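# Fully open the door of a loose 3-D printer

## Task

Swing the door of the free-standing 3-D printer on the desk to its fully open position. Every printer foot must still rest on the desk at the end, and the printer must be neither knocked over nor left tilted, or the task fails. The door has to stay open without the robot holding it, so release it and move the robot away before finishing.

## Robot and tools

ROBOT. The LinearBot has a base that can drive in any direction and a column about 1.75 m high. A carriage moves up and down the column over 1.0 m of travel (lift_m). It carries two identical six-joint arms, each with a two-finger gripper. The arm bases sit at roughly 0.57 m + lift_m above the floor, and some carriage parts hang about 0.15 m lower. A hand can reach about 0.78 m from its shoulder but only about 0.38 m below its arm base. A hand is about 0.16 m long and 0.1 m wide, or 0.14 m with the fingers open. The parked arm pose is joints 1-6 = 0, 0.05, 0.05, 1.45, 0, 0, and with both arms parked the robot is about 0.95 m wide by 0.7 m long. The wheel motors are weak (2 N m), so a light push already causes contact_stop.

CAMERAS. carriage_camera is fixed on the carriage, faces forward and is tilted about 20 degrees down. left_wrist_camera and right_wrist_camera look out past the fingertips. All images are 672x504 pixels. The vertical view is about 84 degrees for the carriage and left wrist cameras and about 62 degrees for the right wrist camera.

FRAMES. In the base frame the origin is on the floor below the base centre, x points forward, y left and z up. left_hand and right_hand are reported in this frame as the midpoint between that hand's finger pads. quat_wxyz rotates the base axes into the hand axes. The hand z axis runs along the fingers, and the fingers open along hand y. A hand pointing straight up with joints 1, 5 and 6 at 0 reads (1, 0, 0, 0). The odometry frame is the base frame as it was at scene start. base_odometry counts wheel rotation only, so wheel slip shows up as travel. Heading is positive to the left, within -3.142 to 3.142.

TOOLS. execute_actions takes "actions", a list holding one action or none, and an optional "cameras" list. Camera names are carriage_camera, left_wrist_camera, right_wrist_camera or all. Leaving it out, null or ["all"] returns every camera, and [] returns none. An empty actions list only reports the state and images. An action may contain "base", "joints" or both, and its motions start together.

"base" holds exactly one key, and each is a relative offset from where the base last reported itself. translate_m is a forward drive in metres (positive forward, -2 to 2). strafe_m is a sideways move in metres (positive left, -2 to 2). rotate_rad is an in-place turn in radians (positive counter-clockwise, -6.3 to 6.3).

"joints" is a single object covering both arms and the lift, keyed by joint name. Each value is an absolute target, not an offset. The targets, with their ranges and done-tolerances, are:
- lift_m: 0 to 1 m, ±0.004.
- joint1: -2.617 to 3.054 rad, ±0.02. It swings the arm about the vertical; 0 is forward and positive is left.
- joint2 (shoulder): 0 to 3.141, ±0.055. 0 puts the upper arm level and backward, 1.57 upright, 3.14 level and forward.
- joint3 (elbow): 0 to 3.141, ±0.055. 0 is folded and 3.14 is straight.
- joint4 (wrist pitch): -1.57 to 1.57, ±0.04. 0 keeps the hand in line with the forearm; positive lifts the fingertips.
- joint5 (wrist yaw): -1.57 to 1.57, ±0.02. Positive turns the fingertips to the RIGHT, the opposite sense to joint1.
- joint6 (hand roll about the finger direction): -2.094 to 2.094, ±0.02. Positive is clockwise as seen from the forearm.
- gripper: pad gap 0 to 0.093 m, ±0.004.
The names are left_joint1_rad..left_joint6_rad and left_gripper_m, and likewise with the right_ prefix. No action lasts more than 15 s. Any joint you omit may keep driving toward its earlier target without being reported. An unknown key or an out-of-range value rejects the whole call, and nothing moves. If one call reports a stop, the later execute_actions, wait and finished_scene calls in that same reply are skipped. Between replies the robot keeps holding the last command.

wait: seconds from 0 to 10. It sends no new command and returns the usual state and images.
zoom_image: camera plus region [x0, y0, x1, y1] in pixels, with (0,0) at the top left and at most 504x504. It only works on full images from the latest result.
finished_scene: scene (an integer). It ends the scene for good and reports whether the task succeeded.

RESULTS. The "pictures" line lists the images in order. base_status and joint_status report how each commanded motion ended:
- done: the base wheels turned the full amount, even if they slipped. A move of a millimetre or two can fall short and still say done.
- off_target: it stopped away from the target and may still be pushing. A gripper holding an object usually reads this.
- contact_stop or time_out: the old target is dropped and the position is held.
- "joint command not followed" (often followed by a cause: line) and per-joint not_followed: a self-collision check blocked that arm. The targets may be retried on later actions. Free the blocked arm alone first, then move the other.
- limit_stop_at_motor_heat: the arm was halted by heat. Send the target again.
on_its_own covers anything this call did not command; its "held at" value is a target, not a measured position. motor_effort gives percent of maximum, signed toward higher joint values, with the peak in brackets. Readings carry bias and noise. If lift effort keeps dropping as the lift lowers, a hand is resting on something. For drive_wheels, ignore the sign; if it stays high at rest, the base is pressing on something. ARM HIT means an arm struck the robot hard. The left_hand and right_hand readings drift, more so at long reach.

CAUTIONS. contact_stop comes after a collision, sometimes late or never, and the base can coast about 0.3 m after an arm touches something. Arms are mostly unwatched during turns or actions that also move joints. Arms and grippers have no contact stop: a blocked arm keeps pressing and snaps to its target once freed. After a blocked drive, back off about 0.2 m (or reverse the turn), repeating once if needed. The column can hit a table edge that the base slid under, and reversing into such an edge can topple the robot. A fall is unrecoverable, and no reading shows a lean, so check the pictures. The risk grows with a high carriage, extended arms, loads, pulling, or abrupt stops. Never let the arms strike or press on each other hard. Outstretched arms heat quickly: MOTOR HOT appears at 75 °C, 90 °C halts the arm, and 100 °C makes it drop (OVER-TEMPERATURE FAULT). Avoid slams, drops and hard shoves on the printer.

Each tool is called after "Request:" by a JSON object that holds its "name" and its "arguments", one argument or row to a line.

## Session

Request:
{"name": "execute_actions", "arguments": {
  "actions": [],
  "cameras": ["carriage_camera"]
}}

Scene clock: 0.00 s.
base_odometry: x=+0.000 y=+0.000 heading=+0.000 (m, m, rad; odometry frame)
base_status: not commanded
joint_positions: lift_m=+0.297 left_joint1_rad=+0.026 left_joint2_rad=+0.050 left_joint3_rad=+0.053 left_joint4_rad=+1.396 left_joint5_rad=+0.032 left_joint6_rad=+0.021 left_gripper_m=+0.095 right_joint1_rad=-0.031 right_joint2_rad=+0.031 right_joint3_rad=+0.040 right_joint4_rad=+1.468 right_joint5_rad=+0.004 right_joint6_rad=-0.034 right_gripper_m=+0.094
joint_status: not commanded
motor_effort: lift_m=+17 drive_wheels=+2 (%)
left_hand: x=+0.3079 y=+0.3256 z=+1.2760 quat_wxyz=(+0.996, +0.016, +0.086, +0.022) (m; base frame)
right_hand: x=+0.2881 y=-0.3314 z=+1.2751 quat_wxyz=(+0.998, +0.002, +0.047, -0.032) (m; base frame)
pictures: carriage_camera
Images, in order (width x height): carriage_camera 672x504.

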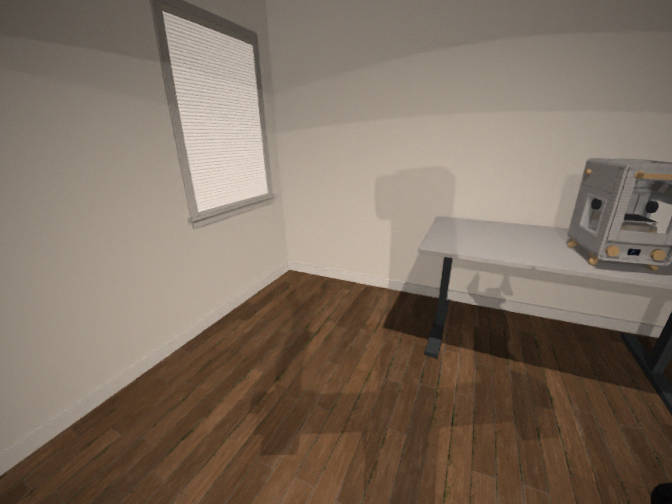

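Request:
{"name": "execute_actions", "arguments": {
  "actions": [
    {"base":{"rotate_rad":-0.35},"joints":{"lift_m":0.25}}
  ],
  "cameras": ["carriage_camera"]
}}

Request:
{"name": "execute_actions", "arguments": {
  "actions": [
    {"base":{"strafe_m":-0.45},"joints":{"right_joint2_rad":0.9,"right_joint3_rad":0.6,"right_joint4_rad":0.35,"right_joint6_rad":1.57}}
  ],
  "cameras": ["carriage_camera"]
}}

Scene clock: 4.20 s.
base_odometry: x=+0.000 y=+0.000 heading=-0.350 (m, m, rad; odometry frame)
base_status: done
joint_positions: lift_m=+0.250 left_joint1_rad=+0.026 left_joint2_rad=+0.050 left_joint3_rad=+0.053 left_joint4_rad=+1.397 left_joint5_rad=+0.032 left_joint6_rad=+0.021 left_gripper_m=+0.095 right_joint1_rad=-0.031 right_joint2_rad=+0.031 right_joint3_rad=+0.040 right_joint4_rad=+1.467 right_joint5_rad=+0.004 right_joint6_rad=-0.034 right_gripper_m=+0.094
joint_status: all done
motor_effort: lift_m=+16(17) drive_wheels=+7(34) (%)
left_hand: x=+0.3077 y=+0.3256 z=+1.2289 quat_wxyz=(+0.996, +0.016, +0.085, +0.022) (m; base frame)
right_hand: x=+0.2884 y=-0.3314 z=+1.2279 quat_wxyz=(+0.998, +0.002, +0.047, -0.032) (m; base frame)
pictures: carriage_camera
Images, in order (width x height): carriage_camera 672x504.

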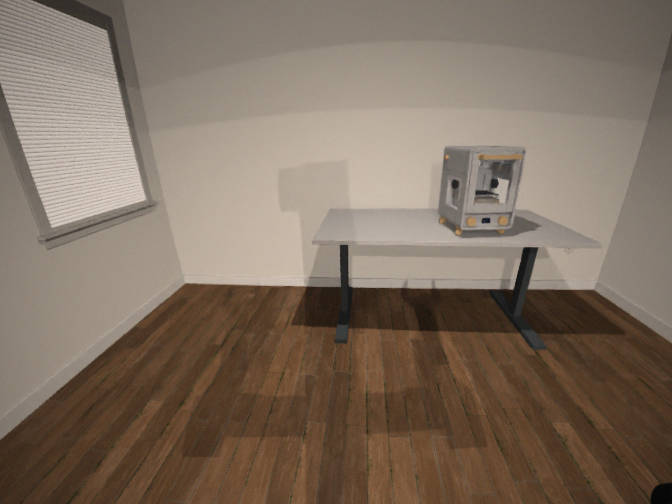

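Scene clock: 7.30 s.
base_odometry: x=-0.155 y=-0.422 heading=-0.352 (m, m, rad; odometry frame)
base_status: done
joint_positions: lift_m=+0.250 left_joint1_rad=+0.026 left_joint2_rad=+0.050 left_joint3_rad=+0.053 left_joint4_rad=+1.397 left_joint5_rad=+0.032 left_joint6_rad=+0.021 left_gripper_m=+0.095 right_joint1_rad=-0.031 right_joint2_rad=+0.899 right_joint3_rad=+0.574 right_joint4_rad=+0.344 right_joint5_rad=+0.004 right_joint6_rad=+1.561 right_gripper_m=+0.094
joint_status: all done
motor_effort: lift_m=+16(16) drive_wheels=-16(47) (%)
left_hand: x=+0.3077 y=+0.3256 z=+1.2289 quat_wxyz=(+0.996, +0.016, +0.085, +0.022) (m; base frame)
right_hand: x=+0.6172 y=-0.3416 z=+1.1026 quat_wxyz=(+0.516, +0.502, +0.489, +0.493) (m; base frame)
pictures: carriage_camera
Images, in order (width x height): carriage_camera 672x504.

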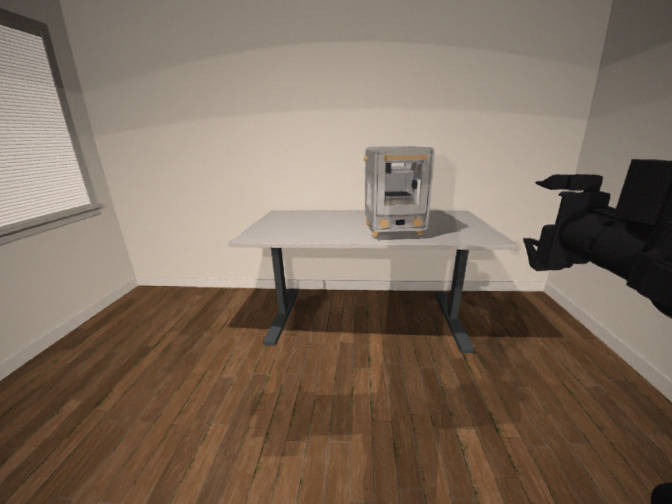

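Request:
{"name": "execute_actions", "arguments": {
  "actions": [
    {"base":{"translate_m":0.55},"joints":{"lift_m":0.33}}
  ],
  "cameras": ["carriage_camera","right_wrist_camera"]
}}

Scene clock: 13.53 s.
base_odometry: x=+0.361 y=-0.613 heading=-0.353 (m, m, rad; odometry frame)
base_status: done
joint_positions: lift_m=+0.330 left_joint1_rad=+0.026 left_joint2_rad=+0.050 left_joint3_rad=+0.053 left_joint4_rad=+1.396 left_joint5_rad=+0.032 left_joint6_rad=+0.021 left_gripper_m=+0.095 right_joint1_rad=-0.031 right_joint2_rad=+0.899 right_joint3_rad=+0.574 right_joint4_rad=+0.351 right_joint5_rad=+0.005 right_joint6_rad=+1.561 right_gripper_m=+0.094
joint_status: all done
motor_effort: lift_m=+18(22) drive_wheels=-15(36) (%)
left_hand: x=+0.3078 y=+0.3256 z=+1.3086 quat_wxyz=(+0.996, +0.016, +0.086, +0.022) (m; base frame)
right_hand: x=+0.6172 y=-0.3416 z=+1.1842 quat_wxyz=(+0.518, +0.500, +0.487, +0.495) (m; base frame)
pictures: carriage_camera, right_wrist_camera
Images, in order (width x height): carriage_camera 672x504, right_wrist_camera 672x504.

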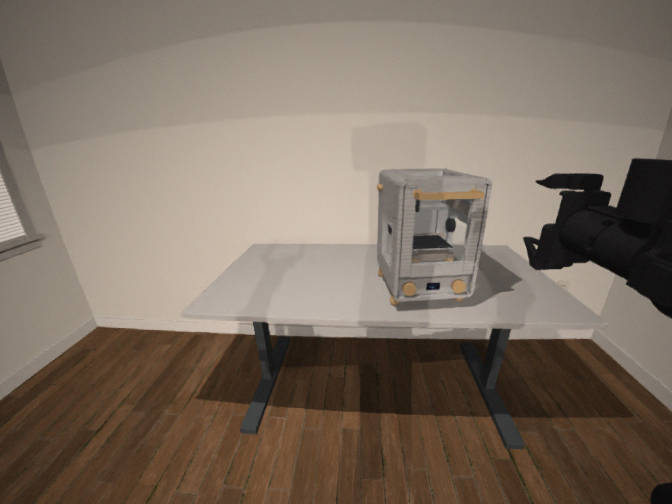

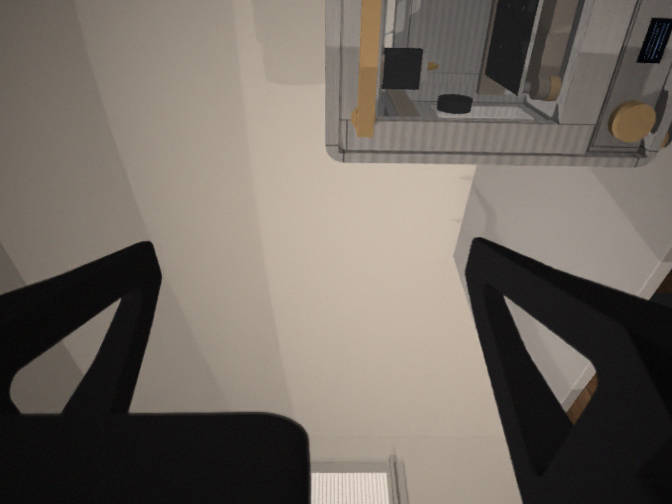

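Request:
{"name": "execute_actions", "arguments": {
  "actions": [
    {"base":{"translate_m":0.22},"joints":{"lift_m":0.295,"right_joint5_rad":-0.05}}
  ],
  "cameras": ["carriage_camera","right_wrist_camera"]
}}

Scene clock: 17.73 s.
base_odometry: x=+0.567 y=-0.690 heading=-0.355 (m, m, rad; odometry frame)
base_status: done
joint_positions: lift_m=+0.295 left_joint1_rad=+0.026 left_joint2_rad=+0.050 left_joint3_rad=+0.053 left_joint4_rad=+1.396 left_joint5_rad=+0.032 left_joint6_rad=+0.021 left_gripper_m=+0.095 right_joint1_rad=-0.031 right_joint2_rad=+0.899 right_joint3_rad=+0.580 right_joint4_rad=+0.343 right_joint5_rad=-0.047 right_joint6_rad=+1.562 right_gripper_m=+0.094
joint_status: all done
motor_effort: lift_m=+16(16) drive_wheels=-14(40) (%)
left_hand: x=+0.3078 y=+0.3255 z=+1.2739 quat_wxyz=(+0.996, +0.016, +0.086, +0.022) (m; base frame)
right_hand: x=+0.6174 y=-0.3328 z=+1.1505 quat_wxyz=(+0.505, +0.487, +0.500, +0.507) (m; base frame)
pictures: carriage_camera, right_wrist_camera
Images, in order (width x height): carriage_camera 672x504, right_wrist_camera 672x504.

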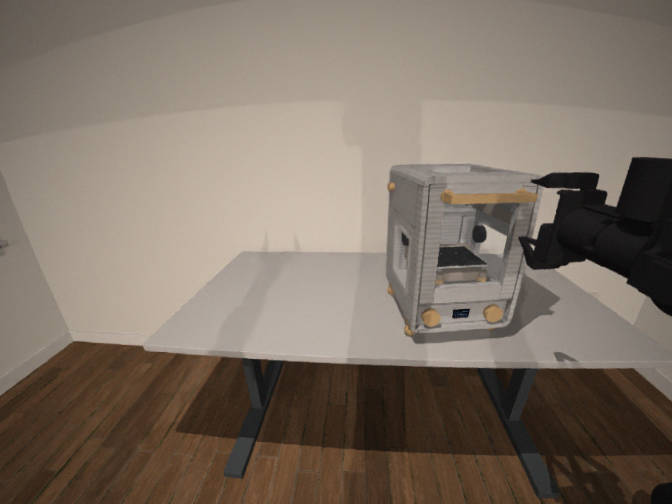

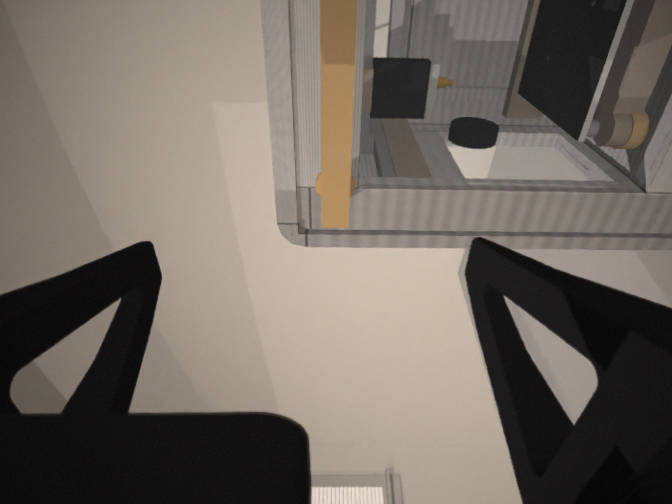

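Request:
{"name": "execute_actions", "arguments": {
  "actions": [
    {"base":{"strafe_m":-0.08},"joints":{"lift_m":0.305,"right_gripper_m":0.07}}
  ],
  "cameras": []
}}

Request:
{"name": "execute_actions", "arguments": {
  "actions": [
    {"base":{"translate_m":0.11}}
  ],
  "cameras": ["carriage_camera","right_wrist_camera"]
}}

Scene clock: 22.00 s.
base_odometry: x=+0.539 y=-0.765 heading=-0.354 (m, m, rad; odometry frame)
base_status: done
joint_positions: lift_m=+0.305 left_joint1_rad=+0.026 left_joint2_rad=+0.050 left_joint3_rad=+0.053 left_joint4_rad=+1.395 left_joint5_rad=+0.032 left_joint6_rad=+0.021 left_gripper_m=+0.095 right_joint1_rad=-0.031 right_joint2_rad=+0.899 right_joint3_rad=+0.580 right_joint4_rad=+0.349 right_joint5_rad=-0.048 right_joint6_rad=+1.562 right_gripper_m=+0.070
joint_status: all done
motor_effort: lift_m=+17(22) drive_wheels=-7(32) (%)
left_hand: x=+0.3081 y=+0.3255 z=+1.2836 quat_wxyz=(+0.996, +0.016, +0.086, +0.022) (m; base frame)
right_hand: x=+0.6174 y=-0.3326 z=+1.1618 quat_wxyz=(+0.506, +0.486, +0.499, +0.509) (m; base frame)
pictures: none
No camera images: the call's "cameras" was empty. Leave "cameras" out to get every camera's image.

Scene clock: 23.73 s.
base_odometry: x=+0.643 y=-0.804 heading=-0.355 (m, m, rad; odometry frame)
base_status: done
joint_positions: lift_m=+0.305 left_joint1_rad=+0.026 left_joint2_rad=+0.050 left_joint3_rad=+0.053 left_joint4_rad=+1.395 left_joint5_rad=+0.032 left_joint6_rad=+0.021 left_gripper_m=+0.095 right_joint1_rad=-0.031 right_joint2_rad=+0.899 right_joint3_rad=+0.580 right_joint4_rad=+0.349 right_joint5_rad=-0.048 right_joint6_rad=+1.562 right_gripper_m=+0.070
joint_status: not commanded
motor_effort: lift_m=+17(17) drive_wheels=-14(38) (%)
left_hand: x=+0.3081 y=+0.3255 z=+1.2836 quat_wxyz=(+0.996, +0.016, +0.086, +0.022) (m; base frame)
right_hand: x=+0.6174 y=-0.3325 z=+1.1616 quat_wxyz=(+0.506, +0.486, +0.499, +0.509) (m; base frame)
pictures: carriage_camera, right_wrist_camera
Images, in order (width x height): carriage_camera 672x504, right_wrist_camera 672x504.

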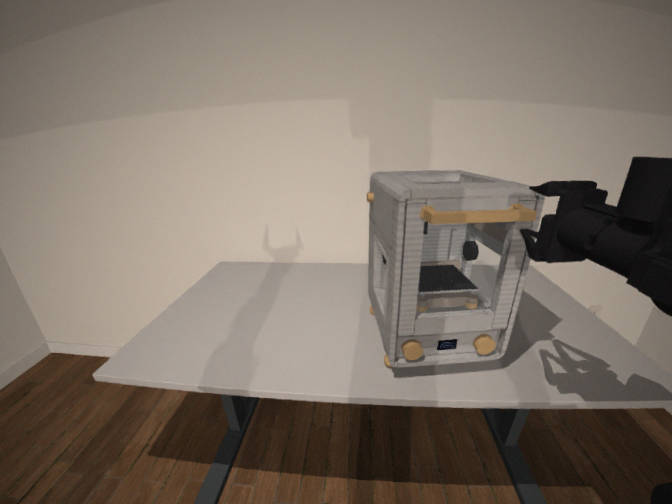

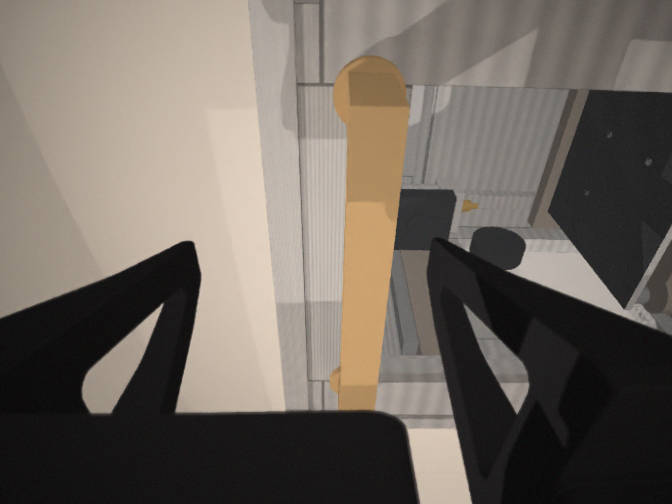

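Request:
{"name": "execute_actions", "arguments": {
  "actions": [
    {"base":{"strafe_m":0.07},"joints":{"lift_m":0.287}}
  ],
  "cameras": []
}}

Request:
{"name": "execute_actions", "arguments": {
  "actions": [
    {"base":{"translate_m":0.065}}
  ],
  "cameras": ["carriage_camera","right_wrist_camera"]
}}

Scene clock: 27.67 s.
base_odometry: x=+0.667 y=-0.738 heading=-0.356 (m, m, rad; odometry frame)
base_status: done
joint_positions: lift_m=+0.287 left_joint1_rad=+0.026 left_joint2_rad=+0.050 left_joint3_rad=+0.053 left_joint4_rad=+1.395 left_joint5_rad=+0.033 left_joint6_rad=+0.021 left_gripper_m=+0.095 right_joint1_rad=-0.031 right_joint2_rad=+0.899 right_joint3_rad=+0.580 right_joint4_rad=+0.343 right_joint5_rad=-0.048 right_joint6_rad=+1.562 right_gripper_m=+0.070
joint_status: all done
motor_effort: lift_m=+16(16) drive_wheels=-6(35) (%)
left_hand: x=+0.3081 y=+0.3254 z=+1.2658 quat_wxyz=(+0.996, +0.016, +0.086, +0.022) (m; base frame)
right_hand: x=+0.6174 y=-0.3325 z=+1.1424 quat_wxyz=(+0.504, +0.487, +0.501, +0.508) (m; base frame)
pictures: none
No camera images: the call's "cameras" was empty. Leave "cameras" out to get every camera's image.

Scene clock: 29.10 s.
base_odometry: x=+0.728 y=-0.760 heading=-0.355 (m, m, rad; odometry frame)
base_status: done
joint_positions: lift_m=+0.287 left_joint1_rad=+0.026 left_joint2_rad=+0.050 left_joint3_rad=+0.053 left_joint4_rad=+1.396 left_joint5_rad=+0.033 left_joint6_rad=+0.021 left_gripper_m=+0.095 right_joint1_rad=-0.031 right_joint2_rad=+0.899 right_joint3_rad=+0.580 right_joint4_rad=+0.345 right_joint5_rad=-0.048 right_joint6_rad=+1.562 right_gripper_m=+0.070
joint_status: not commanded
motor_effort: lift_m=+16(16) drive_wheels=-11(36) (%)
left_hand: x=+0.3079 y=+0.3254 z=+1.2658 quat_wxyz=(+0.996, +0.016, +0.086, +0.022) (m; base frame)
right_hand: x=+0.6174 y=-0.3325 z=+1.1429 quat_wxyz=(+0.505, +0.487, +0.500, +0.508) (m; base frame)
pictures: carriage_camera, right_wrist_camera
Images, in order (width x height): carriage_camera 672x504, right_wrist_camera 672x504.

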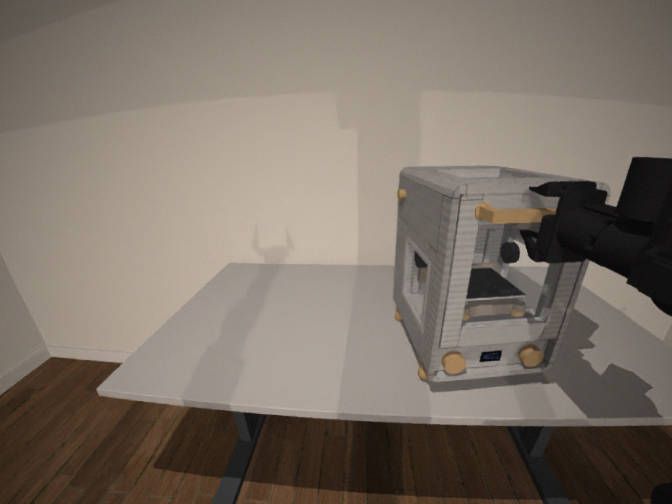

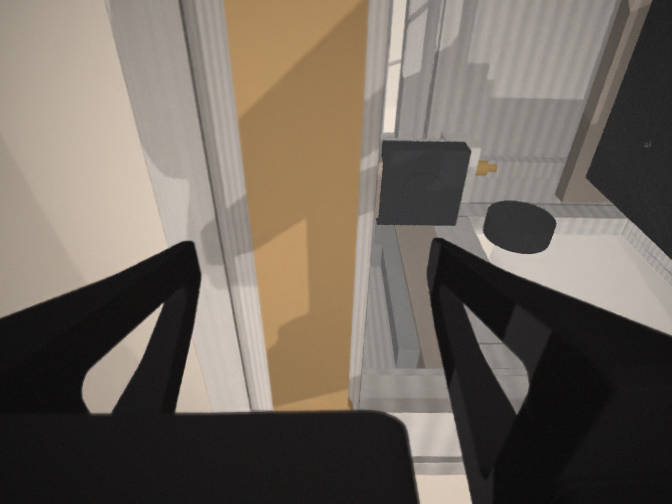

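Request:
{"name": "execute_actions", "arguments": {
  "actions": [
    {"joints":{"right_gripper_m":0.0}}
  ],
  "cameras": []
}}

Request:
{"name": "execute_actions", "arguments": {
  "actions": [
    {"base":{"translate_m":-0.07},"joints":{"lift_m":0.28}}
  ],
  "cameras": ["carriage_camera","right_wrist_camera"]
}}

Request:
{"name": "execute_actions", "arguments": {
  "actions": [
    {"base":{"translate_m":-0.05},"joints":{"lift_m":0.26,"right_joint4_rad":0.25}}
  ],
  "cameras": ["carriage_camera","right_wrist_camera"]
}}

Scene clock: 32.50 s.
base_odometry: x=+0.728 y=-0.760 heading=-0.355 (m, m, rad; odometry frame)
base_status: not commanded
joint_positions: lift_m=+0.287 left_joint1_rad=+0.026 left_joint2_rad=+0.050 left_joint3_rad=+0.053 left_joint4_rad=+1.396 left_joint5_rad=+0.033 left_joint6_rad=+0.021 left_gripper_m=+0.095 right_joint1_rad=-0.031 right_joint2_rad=+0.899 right_joint3_rad=+0.580 right_joint4_rad=+0.346 right_joint5_rad=-0.048 right_joint6_rad=+1.566 right_gripper_m=+0.016
joint_status: right_gripper_m off_target (ended at +0.016, target +0.000)
motor_effort: lift_m=+16(16) drive_wheels=-10(12) (%)
left_hand: x=+0.3079 y=+0.3254 z=+1.2658 quat_wxyz=(+0.996, +0.016, +0.086, +0.022) (m; base frame)
right_hand: x=+0.6174 y=-0.3325 z=+1.1431 quat_wxyz=(+0.504, +0.487, +0.499, +0.509) (m; base frame)
pictures: none
No camera images: the call's "cameras" was empty. Leave "cameras" out to get every camera's image.

Scene clock: 33.83 s.
base_odometry: x=+0.663 y=-0.736 heading=-0.355 (m, m, rad; odometry frame)
base_status: done
joint_positions: lift_m=+0.280 left_joint1_rad=+0.026 left_joint2_rad=+0.050 left_joint3_rad=+0.053 left_joint4_rad=+1.396 left_joint5_rad=+0.033 left_joint6_rad=+0.021 left_gripper_m=+0.095 right_joint1_rad=-0.031 right_joint2_rad=+0.918 right_joint3_rad=+0.589 right_joint4_rad=+0.308 right_joint5_rad=-0.046 right_joint6_rad=+1.567 right_gripper_m=+0.018
joint_status: all done
motor_effort: lift_m=+16(16) drive_wheels=+7(47) (%)
left_hand: x=+0.3080 y=+0.3254 z=+1.2589 quat_wxyz=(+0.996, +0.016, +0.086, +0.022) (m; base frame)
right_hand: x=+0.6212 y=-0.3330 z=+1.1249 quat_wxyz=(+0.492, +0.501, +0.510, +0.498) (m; base frame)
pictures: carriage_camera, right_wrist_camera
Images, in order (width x height): carriage_camera 672x504, right_wrist_camera 672x504.

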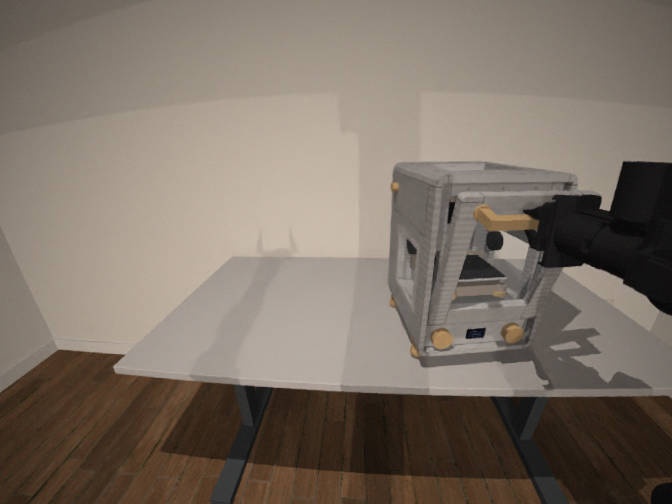

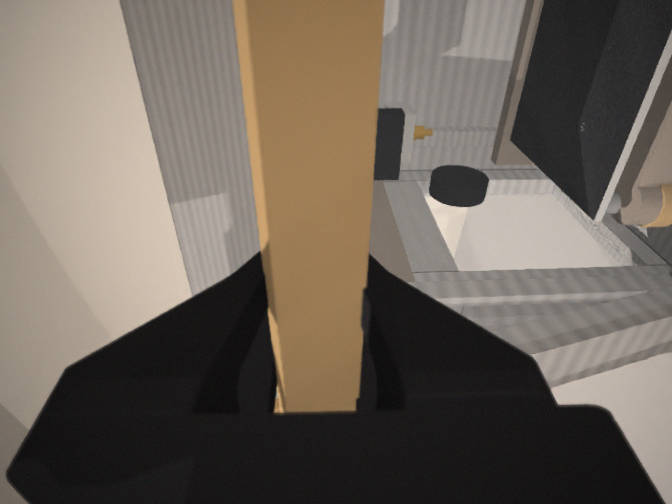

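Scene clock: 35.13 s.
base_odometry: x=+0.617 y=-0.718 heading=-0.355 (m, m, rad; odometry frame)
base_status: done
joint_positions: lift_m=+0.260 left_joint1_rad=+0.026 left_joint2_rad=+0.050 left_joint3_rad=+0.053 left_joint4_rad=+1.395 left_joint5_rad=+0.033 left_joint6_rad=+0.021 left_gripper_m=+0.095 right_joint1_rad=-0.031 right_joint2_rad=+0.906 right_joint3_rad=+0.591 right_joint4_rad=+0.239 right_joint5_rad=-0.042 right_joint6_rad=+1.567 right_gripper_m=+0.020
joint_status: all done
motor_effort: lift_m=+16(16) drive_wheels=+2(31) (%)
left_hand: x=+0.3082 y=+0.3254 z=+1.2388 quat_wxyz=(+0.996, +0.016, +0.086, +0.022) (m; base frame)
right_hand: x=+0.6182 y=-0.3336 z=+1.0933 quat_wxyz=(+0.478, +0.515, +0.522, +0.483) (m; base frame)
pictures: carriage_camera, right_wrist_camera
Images, in order (width x height): carriage_camera 672x504, right_wrist_camera 672x504.

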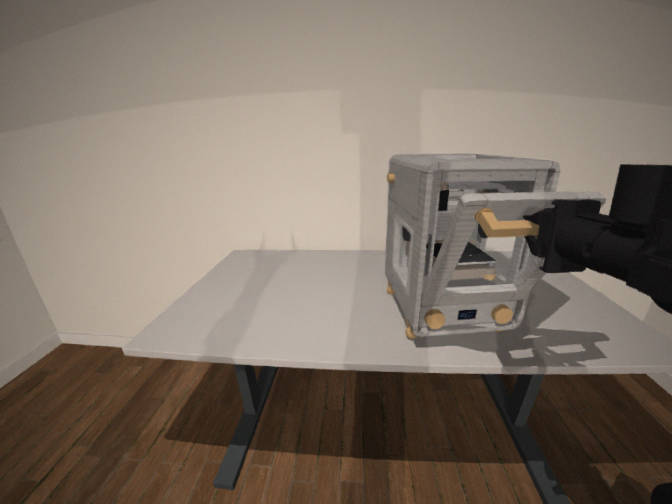

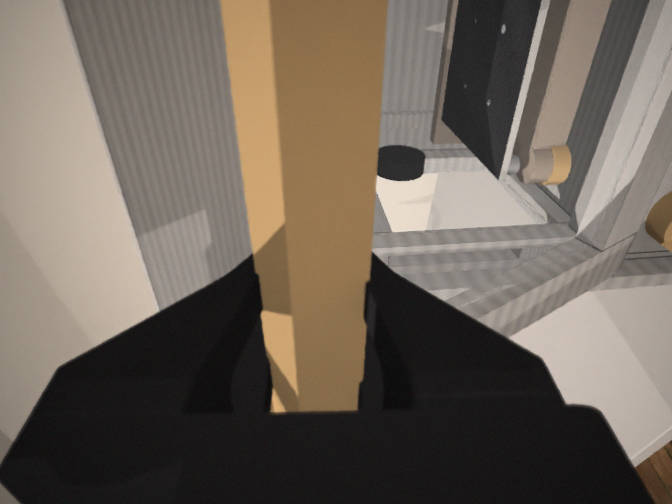

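Request:
{"name": "execute_actions", "arguments": {
  "actions": [
    {"base":{"translate_m":-0.04},"joints":{"lift_m":0.21,"right_joint4_rad":0.3}}
  ],
  "cameras": []
}}

Request:
{"name": "execute_actions", "arguments": {
  "actions": [
    {"base":{"translate_m":-0.025},"joints":{"lift_m":0.15,"right_joint4_rad":0.35}}
  ],
  "cameras": ["carriage_camera","right_wrist_camera"]
}}

Scene clock: 39.70 s.
base_odometry: x=+0.579 y=-0.704 heading=-0.354 (m, m, rad; odometry frame)
base_status: done
joint_positions: lift_m=+0.210 left_joint1_rad=+0.026 left_joint2_rad=+0.050 left_joint3_rad=+0.053 left_joint4_rad=+1.395 left_joint5_rad=+0.033 left_joint6_rad=+0.021 left_gripper_m=+0.095 right_joint1_rad=-0.031 right_joint2_rad=+0.901 right_joint3_rad=+0.591 right_joint4_rad=+0.294 right_joint5_rad=-0.034 right_joint6_rad=+1.567 right_gripper_m=+0.020
joint_status: all done
motor_effort: lift_m=+16(16) drive_wheels=-5(39) (%)
left_hand: x=+0.3082 y=+0.3254 z=+1.1888 quat_wxyz=(+0.996, +0.016, +0.086, +0.022) (m; base frame)
right_hand: x=+0.6180 y=-0.3350 z=+1.0584 quat_wxyz=(+0.496, +0.502, +0.505, +0.496) (m; base frame)
pictures: none
No camera images: the call's "cameras" was empty. Leave "cameras" out to get every camera's image.

Scene clock: 40.70 s.
base_odometry: x=+0.556 y=-0.695 heading=-0.354 (m, m, rad; odometry frame)
base_status: done
joint_positions: lift_m=+0.150 left_joint1_rad=+0.026 left_joint2_rad=+0.050 left_joint3_rad=+0.053 left_joint4_rad=+1.395 left_joint5_rad=+0.033 left_joint6_rad=+0.021 left_gripper_m=+0.095 right_joint1_rad=-0.031 right_joint2_rad=+0.886 right_joint3_rad=+0.591 right_joint4_rad=+0.379 right_joint5_rad=-0.027 right_joint6_rad=+1.568 right_gripper_m=+0.020
joint_status: all done
motor_effort: lift_m=+16(16) drive_wheels=-6(32) (%)
left_hand: x=+0.3081 y=+0.3254 z=+1.1288 quat_wxyz=(+0.996, +0.016, +0.086, +0.022) (m; base frame)
right_hand: x=+0.6143 y=-0.3361 z=+1.0241 quat_wxyz=(+0.523, +0.478, +0.479, +0.518) (m; base frame)
pictures: carriage_camera, right_wrist_camera
Images, in order (width x height): carriage_camera 672x504, right_wrist_camera 672x504.

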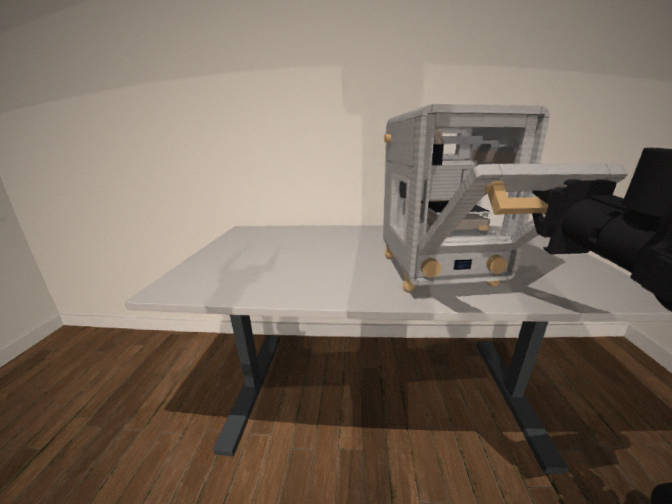

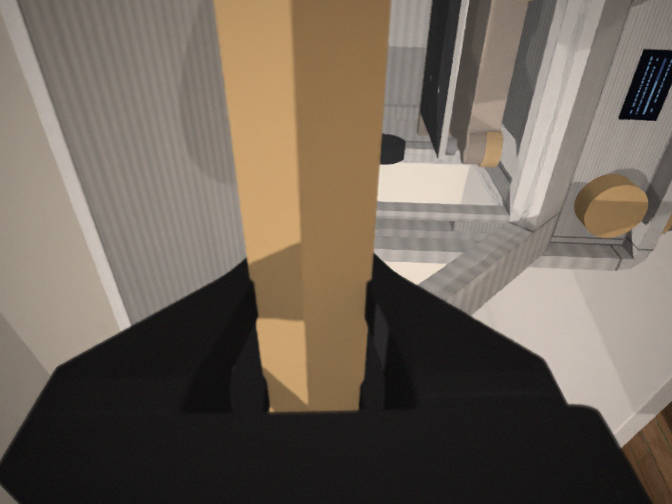

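Request:
{"name": "execute_actions", "arguments": {
  "actions": [
    {"base":{"translate_m":-0.045},"joints":{"lift_m":0.10,"right_joint4_rad":0.3}}
  ],
  "cameras": ["carriage_camera","right_wrist_camera"]
}}

Request:
{"name": "execute_actions", "arguments": {
  "actions": [
    {"base":{"translate_m":-0.03},"joints":{"lift_m":0.045,"right_joint4_rad":0.3}}
  ],
  "cameras": ["carriage_camera","right_wrist_camera"]
}}

Scene clock: 47.90 s.
base_odometry: x=+0.514 y=-0.679 heading=-0.354 (m, m, rad; odometry frame)
base_status: done
joint_positions: lift_m=+0.100 left_joint1_rad=+0.026 left_joint2_rad=+0.050 left_joint3_rad=+0.053 left_joint4_rad=+1.395 left_joint5_rad=+0.033 left_joint6_rad=+0.021 left_gripper_m=+0.095 right_joint1_rad=-0.031 right_joint2_rad=+0.906 right_joint3_rad=+0.605 right_joint4_rad=+0.228 right_joint5_rad=-0.018 right_joint6_rad=+1.564 right_gripper_m=+0.019
joint_status: right_joint4_rad off_target (ended at +0.228, target +0.300); the others done
motor_effort: lift_m=+16(16) drive_wheels=-6(29) (%)
left_hand: x=+0.3082 y=+0.3254 z=+1.0788 quat_wxyz=(+0.996, +0.016, +0.086, +0.022) (m; base frame)
right_hand: x=+0.6186 y=-0.3378 z=+0.9372 quat_wxyz=(+0.486, +0.520, +0.516, +0.477) (m; base frame)
pictures: carriage_camera, right_wrist_camera
Images, in order (width x height): carriage_camera 672x504, right_wrist_camera 672x504.

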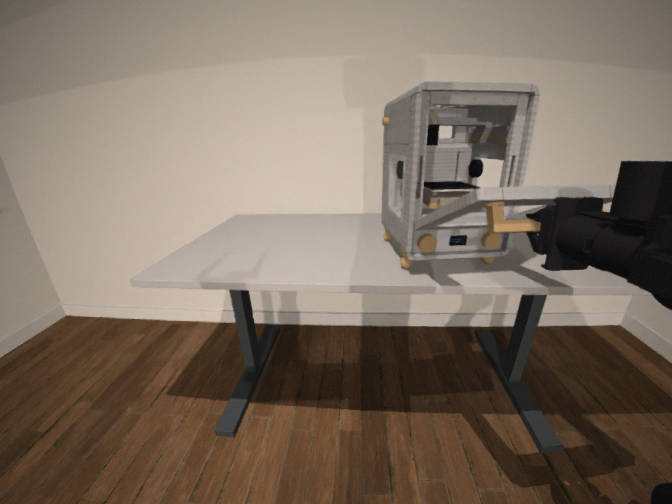

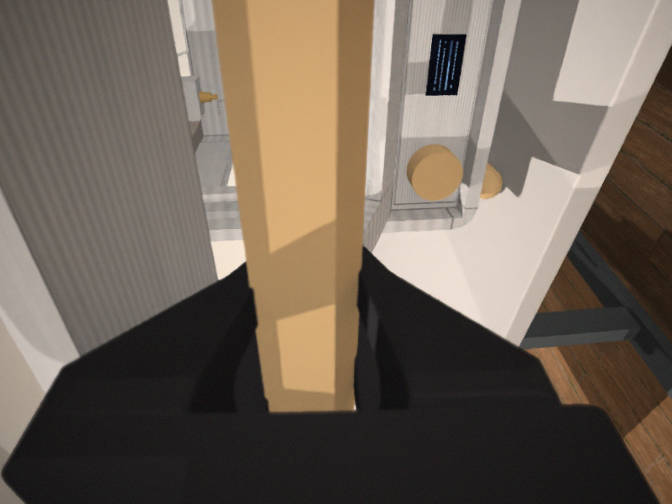

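Scene clock: 48.93 s.
base_odometry: x=+0.486 y=-0.668 heading=-0.354 (m, m, rad; odometry frame)
base_status: done
joint_positions: lift_m=+0.045 left_joint1_rad=+0.026 left_joint2_rad=+0.050 left_joint3_rad=+0.053 left_joint4_rad=+1.396 left_joint5_rad=+0.032 left_joint6_rad=+0.021 left_gripper_m=+0.095 right_joint1_rad=-0.032 right_joint2_rad=+0.949 right_joint3_rad=+0.587 right_joint4_rad=+0.225 right_joint5_rad=-0.018 right_joint6_rad=+1.562 right_gripper_m=+0.016
joint_status: right_joint4_rad off_target (ended at +0.225, target +0.300); the others done
motor_effort: lift_m=+17(17) drive_wheels=+3(34) (%)
left_hand: x=+0.3080 y=+0.3255 z=+1.0237 quat_wxyz=(+0.996, +0.016, +0.086, +0.022) (m; base frame)
right_hand: x=+0.6246 y=-0.3383 z=+0.8581 quat_wxyz=(+0.469, +0.535, +0.531, +0.460) (m; base frame)
pictures: carriage_camera, right_wrist_camera
Images, in order (width x height): carriage_camera 672x504, right_wrist_camera 672x504.

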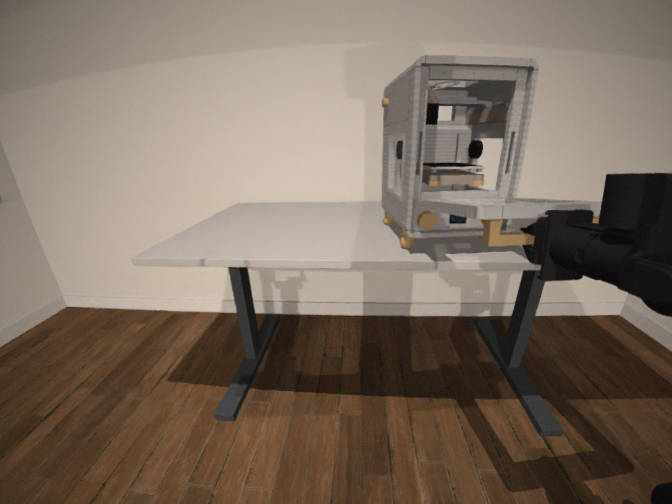

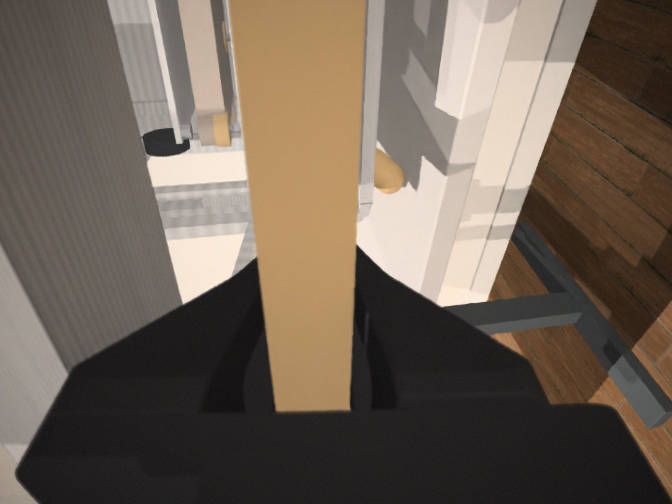

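Nearly flat. Release, keeping the upper finger still, and withdraw.

Request:
{"name": "execute_actions", "arguments": {
  "actions": [
    {"joints":{"right_gripper_m":0.03,"right_joint4_rad":0.22,"lift_m":0.03}}
  ],
  "cameras": ["right_wrist_camera"]
}}

Request:
{"name": "execute_actions", "arguments": {
  "actions": [
    {"base":{"translate_m":-0.07}}
  ],
  "cameras": ["carriage_camera","right_wrist_camera"]
}}

Request:
{"name": "execute_actions", "arguments": {
  "actions": [
    {"base":{"translate_m":-0.3}}
  ],
  "cameras": ["carriage_camera"]
}}

Scene clock: 51.80 s.
base_odometry: x=+0.486 y=-0.668 heading=-0.354 (m, m, rad; odometry frame)
base_status: not commanded
joint_positions: lift_m=+0.030 left_joint1_rad=+0.026 left_joint2_rad=+0.050 left_joint3_rad=+0.053 left_joint4_rad=+1.396 left_joint5_rad=+0.032 left_joint6_rad=+0.021 left_gripper_m=+0.095 right_joint1_rad=-0.032 right_joint2_rad=+0.930 right_joint3_rad=+0.584 right_joint4_rad=+0.130 right_joint5_rad=-0.037 right_joint6_rad=+1.561 right_gripper_m=+0.030
joint_status: right_joint4_rad off_target (ended at +0.130, target +0.220); the others done
motor_effort: lift_m=+16(17) drive_wheels=+2(3) (%)
left_hand: x=+0.3080 y=+0.3255 z=+1.0088 quat_wxyz=(+0.996, +0.016, +0.086, +0.022) (m; base frame)
right_hand: x=+0.6175 y=-0.3349 z=+0.8248 quat_wxyz=(+0.442, +0.549, +0.553, +0.444) (m; base frame)
pictures: right_wrist_camera
Images, in order (width x height): right_wrist_camera 672x504.

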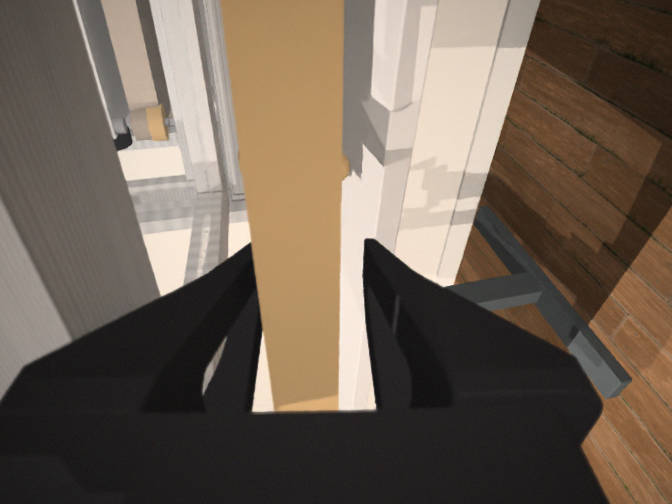

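Scene clock: 53.27 s.
base_odometry: x=+0.420 y=-0.644 heading=-0.354 (m, m, rad; odometry frame)
base_status: done
joint_positions: lift_m=+0.030 left_joint1_rad=+0.026 left_joint2_rad=+0.050 left_joint3_rad=+0.053 left_joint4_rad=+1.396 left_joint5_rad=+0.032 left_joint6_rad=+0.021 left_gripper_m=+0.095 right_joint1_rad=-0.032 right_joint2_rad=+0.912 right_joint3_rad=+0.584 right_joint4_rad=+0.207 right_joint5_rad=-0.045 right_joint6_rad=+1.562 right_gripper_m=+0.030
joint_status: not commanded
on_its_own: right_joint4_rad moved +0.077 to your old target +0.220
motor_effort: lift_m=+16(16) drive_wheels=-7(35) (%)
left_hand: x=+0.3080 y=+0.3255 z=+1.0088 quat_wxyz=(+0.996, +0.016, +0.086, +0.022) (m; base frame)
right_hand: x=+0.6181 y=-0.3335 z=+0.8496 quat_wxyz=(+0.467, +0.525, +0.534, +0.471) (m; base frame)
pictures: carriage_camera, right_wrist_camera
Images, in order (width x height): carriage_camera 672x504, right_wrist_camera 672x504.

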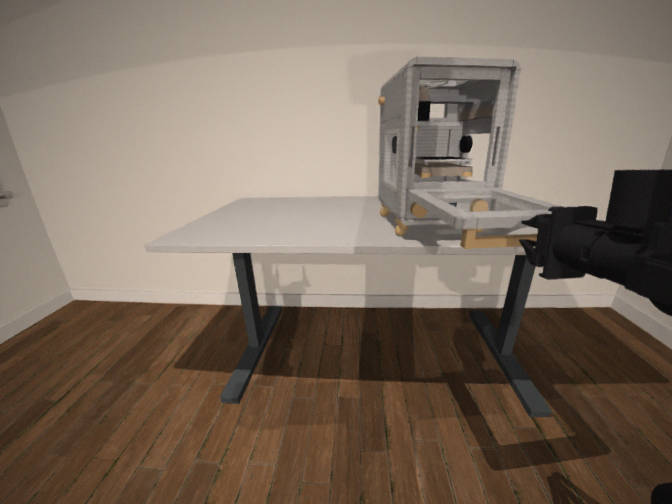

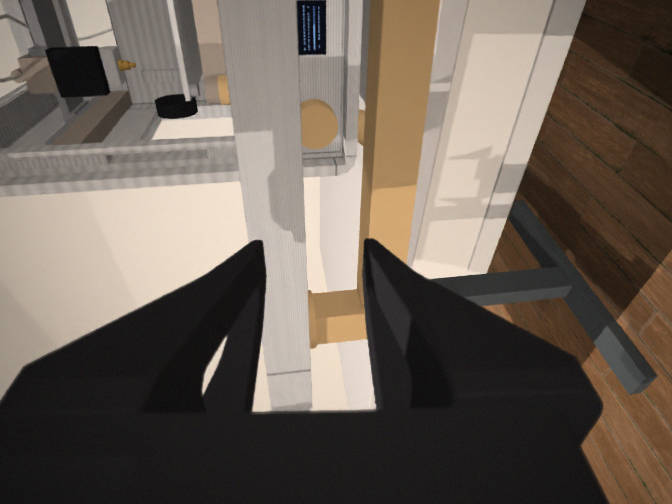

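Scene clock: 55.87 s.
base_odometry: x=+0.139 y=-0.539 heading=-0.353 (m, m, rad; odometry frame)
base_status: done
joint_positions: lift_m=+0.030 left_joint1_rad=+0.026 left_joint2_rad=+0.050 left_joint3_rad=+0.053 left_joint4_rad=+1.395 left_joint5_rad=+0.032 left_joint6_rad=+0.021 left_gripper_m=+0.095 right_joint1_rad=-0.032 right_joint2_rad=+0.912 right_joint3_rad=+0.584 right_joint4_rad=+0.210 right_joint5_rad=-0.046 right_joint6_rad=+1.562 right_gripper_m=+0.030
joint_status: not commanded
motor_effort: lift_m=+16(16) drive_wheels=-6(35) (%)
left_hand: x=+0.3081 y=+0.3255 z=+1.0088 quat_wxyz=(+0.996, +0.016, +0.086, +0.022) (m; base frame)
right_hand: x=+0.6182 y=-0.3334 z=+0.8503 quat_wxyz=(+0.467, +0.524, +0.533, +0.472) (m; base frame)
pictures: carriage_camera
Images, in order (width x height): carriage_camera 672x504.

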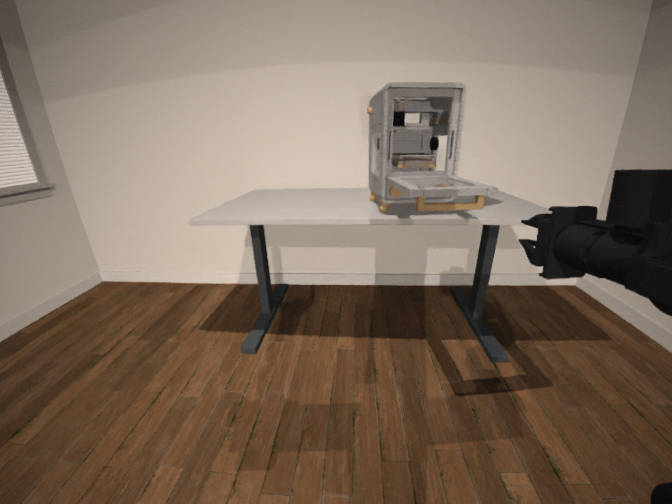

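Request:
{"name": "finished_scene", "arguments": {
  "scene": 2
}}

The scene is finished: the task was done.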